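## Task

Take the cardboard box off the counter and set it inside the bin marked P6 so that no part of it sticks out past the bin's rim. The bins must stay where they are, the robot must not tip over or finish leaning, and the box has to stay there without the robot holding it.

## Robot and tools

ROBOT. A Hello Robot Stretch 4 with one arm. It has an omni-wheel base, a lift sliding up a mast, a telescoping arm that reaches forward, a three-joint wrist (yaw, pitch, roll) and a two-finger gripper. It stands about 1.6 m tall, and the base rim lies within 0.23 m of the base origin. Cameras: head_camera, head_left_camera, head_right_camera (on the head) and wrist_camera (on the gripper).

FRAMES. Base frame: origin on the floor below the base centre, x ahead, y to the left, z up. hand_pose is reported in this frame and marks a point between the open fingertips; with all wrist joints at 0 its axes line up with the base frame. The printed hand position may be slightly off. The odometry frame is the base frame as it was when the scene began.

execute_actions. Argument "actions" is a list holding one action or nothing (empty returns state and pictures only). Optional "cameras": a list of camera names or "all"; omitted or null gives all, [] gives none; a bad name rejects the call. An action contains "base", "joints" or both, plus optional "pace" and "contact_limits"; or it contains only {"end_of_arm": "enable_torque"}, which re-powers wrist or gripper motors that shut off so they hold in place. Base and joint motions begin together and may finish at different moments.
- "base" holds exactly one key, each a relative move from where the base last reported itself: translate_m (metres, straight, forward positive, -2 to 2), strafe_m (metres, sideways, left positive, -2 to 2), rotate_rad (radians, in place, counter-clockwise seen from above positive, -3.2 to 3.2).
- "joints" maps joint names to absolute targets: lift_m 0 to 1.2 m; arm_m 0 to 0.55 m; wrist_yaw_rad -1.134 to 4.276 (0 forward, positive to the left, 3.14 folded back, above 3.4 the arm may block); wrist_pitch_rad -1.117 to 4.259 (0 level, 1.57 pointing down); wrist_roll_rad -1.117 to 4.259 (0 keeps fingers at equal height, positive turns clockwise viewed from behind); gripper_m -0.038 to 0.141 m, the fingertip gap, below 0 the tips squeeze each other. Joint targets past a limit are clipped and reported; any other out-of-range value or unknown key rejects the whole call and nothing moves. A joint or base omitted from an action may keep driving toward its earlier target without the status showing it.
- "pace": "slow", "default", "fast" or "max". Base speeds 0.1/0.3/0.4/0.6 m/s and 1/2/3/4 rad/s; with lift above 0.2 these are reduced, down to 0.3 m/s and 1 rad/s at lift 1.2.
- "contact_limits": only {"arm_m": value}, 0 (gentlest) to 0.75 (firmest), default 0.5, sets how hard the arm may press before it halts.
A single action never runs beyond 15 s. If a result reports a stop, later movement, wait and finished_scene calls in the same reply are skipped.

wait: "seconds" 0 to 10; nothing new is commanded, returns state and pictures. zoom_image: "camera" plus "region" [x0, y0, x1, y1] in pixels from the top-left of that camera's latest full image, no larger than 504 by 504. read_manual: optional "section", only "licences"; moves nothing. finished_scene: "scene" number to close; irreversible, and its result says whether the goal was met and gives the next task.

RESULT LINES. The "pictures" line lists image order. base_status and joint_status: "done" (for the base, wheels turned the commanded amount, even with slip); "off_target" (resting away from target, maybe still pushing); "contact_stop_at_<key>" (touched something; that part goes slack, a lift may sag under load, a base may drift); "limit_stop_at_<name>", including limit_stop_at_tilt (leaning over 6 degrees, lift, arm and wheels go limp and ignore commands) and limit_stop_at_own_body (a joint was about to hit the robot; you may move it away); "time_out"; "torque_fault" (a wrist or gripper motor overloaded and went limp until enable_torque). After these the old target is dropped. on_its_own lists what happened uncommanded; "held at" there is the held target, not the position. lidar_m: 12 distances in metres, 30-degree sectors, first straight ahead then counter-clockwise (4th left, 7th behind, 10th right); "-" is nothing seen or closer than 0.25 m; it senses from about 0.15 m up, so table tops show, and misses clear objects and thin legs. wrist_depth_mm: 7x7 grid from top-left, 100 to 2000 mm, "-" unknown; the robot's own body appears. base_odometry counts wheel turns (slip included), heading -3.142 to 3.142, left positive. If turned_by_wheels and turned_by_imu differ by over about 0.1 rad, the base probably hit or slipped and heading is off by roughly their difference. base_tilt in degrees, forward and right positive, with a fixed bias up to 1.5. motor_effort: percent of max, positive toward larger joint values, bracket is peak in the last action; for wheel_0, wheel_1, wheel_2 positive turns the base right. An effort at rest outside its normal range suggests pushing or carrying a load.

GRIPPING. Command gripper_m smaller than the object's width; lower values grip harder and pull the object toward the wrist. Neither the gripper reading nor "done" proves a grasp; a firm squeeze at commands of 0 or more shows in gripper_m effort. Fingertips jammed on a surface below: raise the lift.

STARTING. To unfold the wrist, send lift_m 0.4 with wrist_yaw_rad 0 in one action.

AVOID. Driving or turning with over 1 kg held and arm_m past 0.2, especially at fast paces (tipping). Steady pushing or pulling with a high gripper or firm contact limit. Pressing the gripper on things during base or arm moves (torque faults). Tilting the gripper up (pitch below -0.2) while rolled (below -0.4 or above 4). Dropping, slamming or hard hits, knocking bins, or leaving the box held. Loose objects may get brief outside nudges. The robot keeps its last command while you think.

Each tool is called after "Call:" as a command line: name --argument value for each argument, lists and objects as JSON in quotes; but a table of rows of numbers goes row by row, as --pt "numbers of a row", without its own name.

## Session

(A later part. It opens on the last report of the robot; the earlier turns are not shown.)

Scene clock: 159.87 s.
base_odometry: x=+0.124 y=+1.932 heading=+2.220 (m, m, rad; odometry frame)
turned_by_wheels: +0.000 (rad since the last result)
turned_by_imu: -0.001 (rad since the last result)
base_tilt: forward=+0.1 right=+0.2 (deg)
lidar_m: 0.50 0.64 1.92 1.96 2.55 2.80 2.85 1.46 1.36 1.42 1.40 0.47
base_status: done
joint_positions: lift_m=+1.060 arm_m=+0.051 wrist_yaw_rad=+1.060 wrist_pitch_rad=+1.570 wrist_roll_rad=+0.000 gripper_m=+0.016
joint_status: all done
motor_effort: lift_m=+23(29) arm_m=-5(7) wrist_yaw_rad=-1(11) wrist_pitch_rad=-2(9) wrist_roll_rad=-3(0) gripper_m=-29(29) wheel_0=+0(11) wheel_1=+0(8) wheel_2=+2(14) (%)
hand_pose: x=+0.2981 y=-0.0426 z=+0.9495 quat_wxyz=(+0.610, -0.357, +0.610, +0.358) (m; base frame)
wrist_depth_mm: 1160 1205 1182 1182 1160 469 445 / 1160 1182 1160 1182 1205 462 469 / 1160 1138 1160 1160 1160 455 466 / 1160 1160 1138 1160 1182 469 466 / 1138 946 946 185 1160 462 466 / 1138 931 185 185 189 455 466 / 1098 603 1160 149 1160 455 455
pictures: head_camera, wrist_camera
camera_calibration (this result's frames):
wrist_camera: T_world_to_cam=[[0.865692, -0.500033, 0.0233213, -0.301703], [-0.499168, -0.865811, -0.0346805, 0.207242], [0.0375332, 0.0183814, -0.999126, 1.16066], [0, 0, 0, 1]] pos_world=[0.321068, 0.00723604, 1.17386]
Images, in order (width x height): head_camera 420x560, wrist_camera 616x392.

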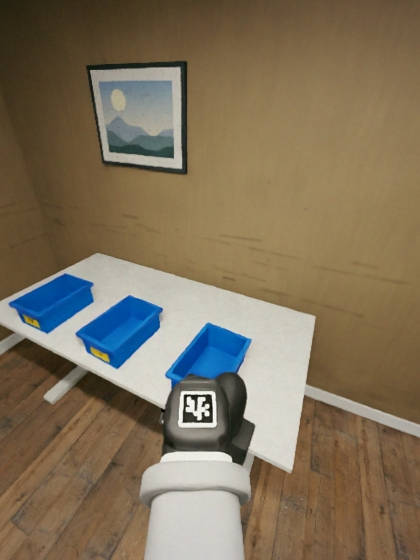

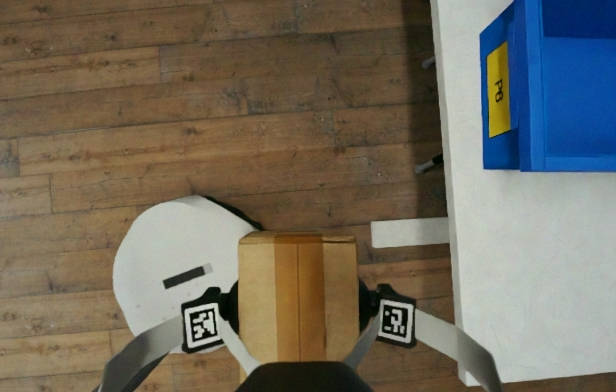

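Call:
execute_actions --actions '[{"joints": {"lift_m": 0.87, "wrist_pitch_rad": 0.75, "wrist_yaw_rad": 0.3, "arm_m": 0.0}, "pace": "max"}]' --cameras '["wrist_camera"]'

Scene clock: 209.40 s.
base_odometry: x=+0.124 y=+1.932 heading=+2.220 (m, m, rad; odometry frame)
turned_by_wheels: +0.000 (rad since the last result)
turned_by_imu: +0.001 (rad since the last result)
base_tilt: forward=+0.1 right=+0.2 (deg)
lidar_m: 0.49 0.66 1.92 1.96 2.53 2.79 2.85 1.44 1.35 1.41 1.41 0.47
base_status: not commanded
joint_positions: lift_m=+0.870 arm_m=+0.001 wrist_yaw_rad=+0.300 wrist_pitch_rad=+0.753 wrist_roll_rad=+0.000 gripper_m=+0.016
joint_status: all done
motor_effort: lift_m=+17(17) arm_m=-5(5) wrist_yaw_rad=+0(7) wrist_pitch_rad=-10(18) wrist_roll_rad=-2(0) gripper_m=-30(27) wheel_0=+0(0) wheel_1=+0(0) wheel_2=+2(2) (%)
hand_pose: x=+0.3987 y=-0.0212 z=+0.8512 quat_wxyz=(+0.920, -0.055, +0.363, +0.139) (m; base frame)
wrist_depth_mm: 831 788 759 946 1025 917 842 / 1576 654 654 715 569 535 759 / 1756 1756 597 436 585 521 597 / 1537 1661 535 452 364 488 496 / 1336 1336 1336 185 415 427 424 / 1182 1182 185 185 189 373 373 / 1042 991 1025 149 1008 322 327
pictures: wrist_camera
camera_calibration (this result's frames):
wrist_camera: T_world_to_cam=[[0.271065, -0.962538, 0.00659741, -0.134364], [-0.632547, -0.183293, -0.752521, 0.951253], [0.72554, 0.199809, -0.658535, 0.497899], [0, 0, 0, 1]] pos_world=[0.276888, -0.0544572, 1.04461]
Images, in order (width x height): wrist_camera 616x392.

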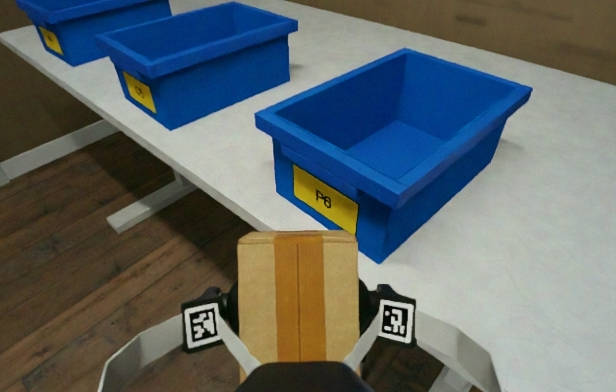

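Call:
zoom_image --camera "wrist_camera" --region '[285, 160, 375, 240]'

Region (285, 160, 375, 240) of wrist_camera's 616x392 image, scaled by 5.600.

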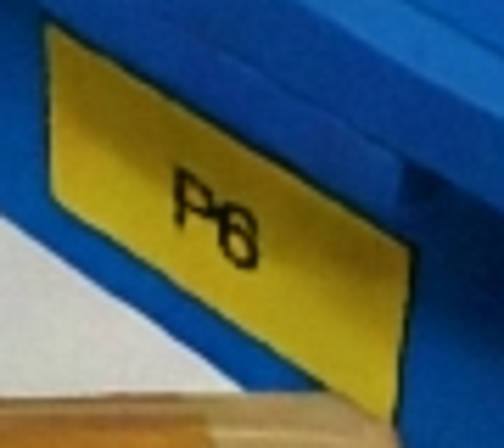

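Call:
zoom_image --camera "wrist_camera" --region '[245, 35, 545, 235]'

Region (245, 35, 545, 235) of wrist_camera's 616x392 image, scaled by 1.680.

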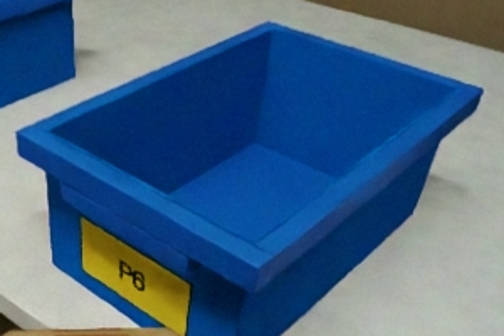

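Call:
execute_actions --actions '[{"joints": {"lift_m": 1.02, "wrist_pitch_rad": 1.57, "wrist_yaw_rad": 1.055}, "pace": "max"}]' --cameras '[]'

Call:
execute_actions --actions '[{"joints": {"arm_m": 0.447}, "pace": "max"}]' --cameras '["head_camera", "wrist_camera"]'

Scene clock: 224.70 s.
base_odometry: x=+0.124 y=+1.932 heading=+2.220 (m, m, rad; odometry frame)
turned_by_wheels: +0.000 (rad since the last result)
turned_by_imu: +0.001 (rad since the last result)
base_tilt: forward=+0.0 right=+0.2 (deg)
lidar_m: 0.49 0.64 1.92 1.97 2.53 2.79 2.86 1.46 1.37 1.42 1.39 0.47
base_status: not commanded
joint_positions: lift_m=+1.020 arm_m=+0.001 wrist_yaw_rad=+1.055 wrist_pitch_rad=+1.570 wrist_roll_rad=+0.000 gripper_m=+0.016
joint_status: all done
motor_effort: lift_m=+23(25) arm_m=-4(5) wrist_yaw_rad=+2(7) wrist_pitch_rad=-1(7) wrist_roll_rad=-2(2) gripper_m=-29(29) wheel_0=+0(0) wheel_1=+0(0) wheel_2=+2(1) (%)
hand_pose: x=+0.2479 y=-0.0429 z=+0.9094 quat_wxyz=(+0.611, -0.356, +0.611, +0.356) (m; base frame)
wrist_depth_mm: 1138 1138 1138 1160 1138 445 379 / 1118 1118 1118 1138 1160 1182 384 / 1118 1138 1138 1160 1118 960 427 / 1118 1118 931 1118 1160 1118 424 / 1098 891 891 186 1138 1138 424 / 1118 1098 185 185 189 1118 421 / 1098 530 1098 148 1118 421 421
pictures: none
No camera images: the call's "cameras" was empty. Leave "cameras" out to get every camera's image.

Scene clock: 226.57 s.
base_odometry: x=+0.124 y=+1.932 heading=+2.220 (m, m, rad; odometry frame)
turned_by_wheels: +0.000 (rad since the last result)
turned_by_imu: +0.001 (rad since the last result)
base_tilt: forward=+0.1 right=+0.2 (deg)
lidar_m: 0.48 0.65 1.90 1.97 2.56 2.78 2.86 1.46 1.35 1.41 1.40 0.46
base_status: not commanded
joint_positions: lift_m=+1.020 arm_m=+0.446 wrist_yaw_rad=+1.055 wrist_pitch_rad=+1.570 wrist_roll_rad=+0.000 gripper_m=+0.016
joint_status: all done
motor_effort: lift_m=+23(23) arm_m=+5(7) wrist_yaw_rad=+1(2) wrist_pitch_rad=-1(2) wrist_roll_rad=-1(0) gripper_m=-27(28) wheel_0=+0(0) wheel_1=+0(0) wheel_2=+2(1) (%)
hand_pose: x=+0.6932 y=-0.0429 z=+0.9094 quat_wxyz=(+0.611, -0.356, +0.611, +0.356) (m; base frame)
wrist_depth_mm: 1138 1138 418 424 421 427 430 / 1098 1118 415 421 427 424 427 / 1138 1138 415 415 421 421 424 / 1118 1118 402 410 410 314 421 / 1098 1118 399 185 413 336 421 / 878 904 184 185 189 342 421 / 866 286 303 148 322 296 415
pictures: head_camera, wrist_camera
camera_calibration (this result's frames):
wrist_camera: T_world_to_cam=[[0.86332, -0.504117, 0.0233204, -0.641541], [-0.50325, -0.863442, -0.0347561, 0.405784], [0.037657, 0.0182696, -0.999124, 1.10571], [0, 0, 0, 1]] pos_world=[0.716428, 0.00675808, 1.1338]
Images, in order (width x height): head_camera 420x560, wrist_camera 616x392.

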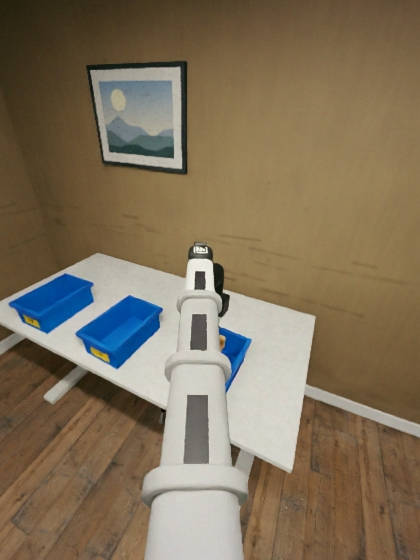

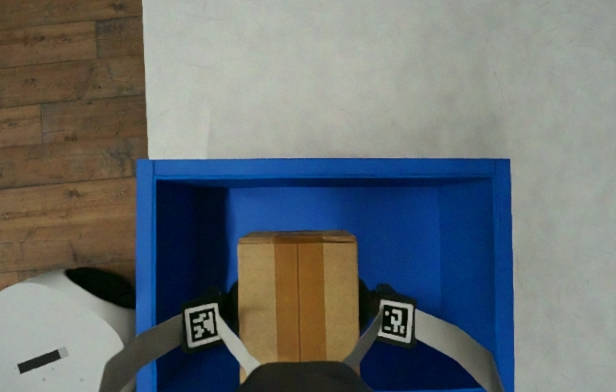

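Call:
execute_actions --actions '[{"joints": {"lift_m": 0.862}, "pace": "fast"}]' --cameras '["wrist_camera"]'

Scene clock: 238.63 s.
base_odometry: x=+0.124 y=+1.932 heading=+2.220 (m, m, rad; odometry frame)
turned_by_wheels: +0.000 (rad since the last result)
turned_by_imu: +0.001 (rad since the last result)
base_tilt: forward=+0.1 right=+0.2 (deg)
lidar_m: 0.47 0.64 1.93 1.96 2.57 2.78 2.86 1.47 1.37 1.41 1.41 0.46
base_status: not commanded
joint_positions: lift_m=+0.862 arm_m=+0.446 wrist_yaw_rad=+1.055 wrist_pitch_rad=+1.570 wrist_roll_rad=+0.000 gripper_m=+0.016
joint_status: all done
motor_effort: lift_m=+16(22) arm_m=+5(5) wrist_yaw_rad=-1(2) wrist_pitch_rad=-2(1) wrist_roll_rad=-1(1) gripper_m=-28(29) wheel_0=+0(0) wheel_1=+0(0) wheel_2=+1(1) (%)
hand_pose: x=+0.6932 y=-0.0429 z=+0.7520 quat_wxyz=(+0.611, -0.356, +0.611, +0.356) (m; base frame)
wrist_depth_mm: 976 259 260 264 264 265 267 / 976 257 258 262 263 264 266 / 138 138 139 139 140 142 162 / 165 249 253 256 257 258 227 / 166 250 253 186 255 259 228 / 165 231 185 185 189 255 229 / 168 199 247 148 253 253 232
pictures: wrist_camera
camera_calibration (this result's frames):
wrist_camera: T_world_to_cam=[[0.86332, -0.504117, 0.0233207, -0.637874], [-0.50325, -0.863442, -0.0347375, 0.400295], [0.0376478, 0.0182535, -0.999124, 0.948415], [0, 0, 0, 1]] pos_world=[0.716432, 0.00675705, 0.976365]
Images, in order (width x height): wrist_camera 616x392.

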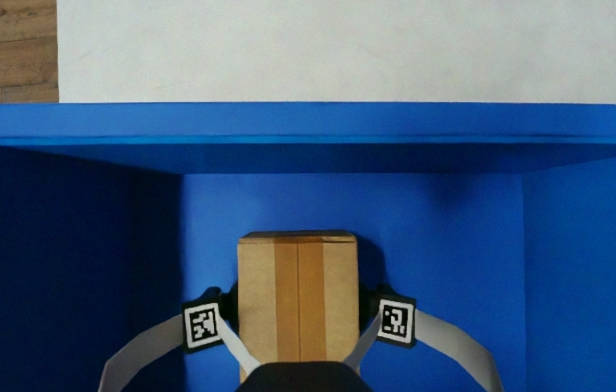

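Call:
execute_actions --actions '[{"joints": {"gripper_m": 0.08}}]' --cameras '["wrist_camera"]'

Scene clock: 241.63 s.
base_odometry: x=+0.124 y=+1.932 heading=+2.220 (m, m, rad; odometry frame)
turned_by_wheels: +0.000 (rad since the last result)
turned_by_imu: +0.001 (rad since the last result)
base_tilt: forward=+0.1 right=+0.2 (deg)
lidar_m: 0.49 0.65 1.91 1.98 2.52 2.79 2.86 1.47 1.36 1.40 1.42 0.47
base_status: not commanded
joint_positions: lift_m=+0.862 arm_m=+0.446 wrist_yaw_rad=+1.055 wrist_pitch_rad=+1.570 wrist_roll_rad=+0.000 gripper_m=+0.080
joint_status: all done
motor_effort: lift_m=+16(16) arm_m=+5(5) wrist_yaw_rad=+0(1) wrist_pitch_rad=-2(2) wrist_roll_rad=-2(2) gripper_m=-3(29) wheel_0=+0(0) wheel_1=+0(0) wheel_2=+1(1) (%)
hand_pose: x=+0.6932 y=-0.0429 z=+0.7520 quat_wxyz=(+0.611, -0.356, +0.611, +0.356) (m; base frame)
wrist_depth_mm: 976 258 262 263 264 265 266 / 960 259 259 262 264 265 266 / 137 138 139 140 141 142 161 / 166 248 253 255 257 258 228 / 165 250 253 205 256 256 228 / 165 247 203 204 213 256 226 / 168 213 250 125 253 253 233
pictures: wrist_camera
camera_calibration (this result's frames):
wrist_camera: T_world_to_cam=[[0.86332, -0.504117, 0.0233207, -0.637875], [-0.50325, -0.863442, -0.0347376, 0.400296], [0.0376479, 0.0182536, -0.999124, 0.948415], [0, 0, 0, 1]] pos_world=[0.716433, 0.00675704, 0.976365]
Images, in order (width x height): wrist_camera 616x392.

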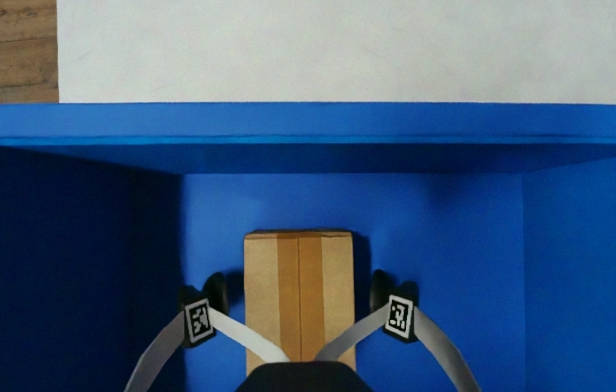

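Call:
execute_actions --actions '[{"joints": {"lift_m": 1.0}, "pace": "max"}]' --cameras '["wrist_camera", "head_camera"]'

Scene clock: 245.63 s.
base_odometry: x=+0.124 y=+1.932 heading=+2.220 (m, m, rad; odometry frame)
turned_by_wheels: +0.000 (rad since the last result)
turned_by_imu: +0.001 (rad since the last result)
base_tilt: forward=+0.1 right=+0.2 (deg)
lidar_m: 0.48 0.64 1.88 1.97 2.54 2.79 2.85 1.48 1.36 1.41 1.40 0.47
base_status: not commanded
joint_positions: lift_m=+1.000 arm_m=+0.446 wrist_yaw_rad=+1.055 wrist_pitch_rad=+1.570 wrist_roll_rad=+0.000 gripper_m=+0.080
joint_status: all done
motor_effort: lift_m=+23(24) arm_m=+5(5) wrist_yaw_rad=-1(1) wrist_pitch_rad=-2(2) wrist_roll_rad=+0(2) gripper_m=-4(2) wheel_0=+0(0) wheel_1=+0(0) wheel_2=+1(1) (%)
hand_pose: x=+0.6932 y=-0.0429 z=+0.8895 quat_wxyz=(+0.611, -0.356, +0.611, +0.356) (m; base frame)
wrist_depth_mm: 1098 1118 397 404 402 407 410 / 1078 1098 397 402 402 404 410 / 1098 1078 394 397 399 402 402 / 1098 325 389 387 392 293 402 / 1098 325 389 342 389 315 402 / 866 320 214 338 213 315 397 / 866 301 325 125 332 274 397
pictures: head_camera, wrist_camera
camera_calibration (this result's frames):
wrist_camera: T_world_to_cam=[[0.86332, -0.504117, 0.0233207, -0.641086], [-0.50325, -0.863443, -0.0347336, 0.40507], [0.0376459, 0.0182501, -0.999124, 1.08576], [0, 0, 0, 1]] pos_world=[0.716439, 0.00675682, 1.11383]
Images, in order (width x height): head_camera 420x560, wrist_camera 616x392.

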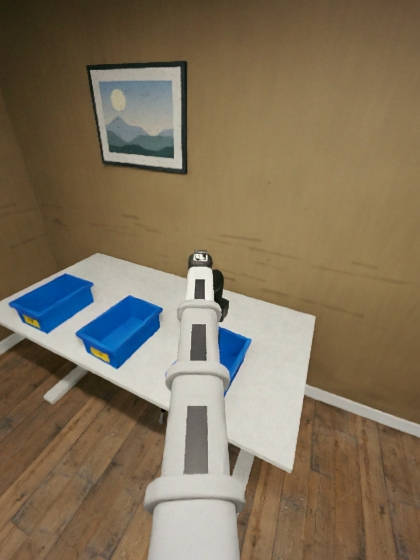

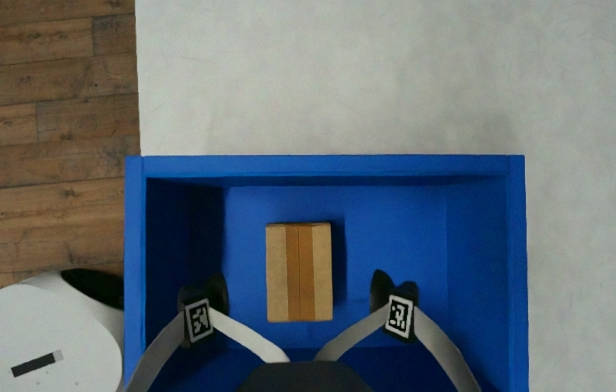

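The box is resting flat on the floor of bin P6 and the gripper is clear of it, so I'm finishing the scene.

Call:
finished_scene --scene 2

The scene is finished: the task was done.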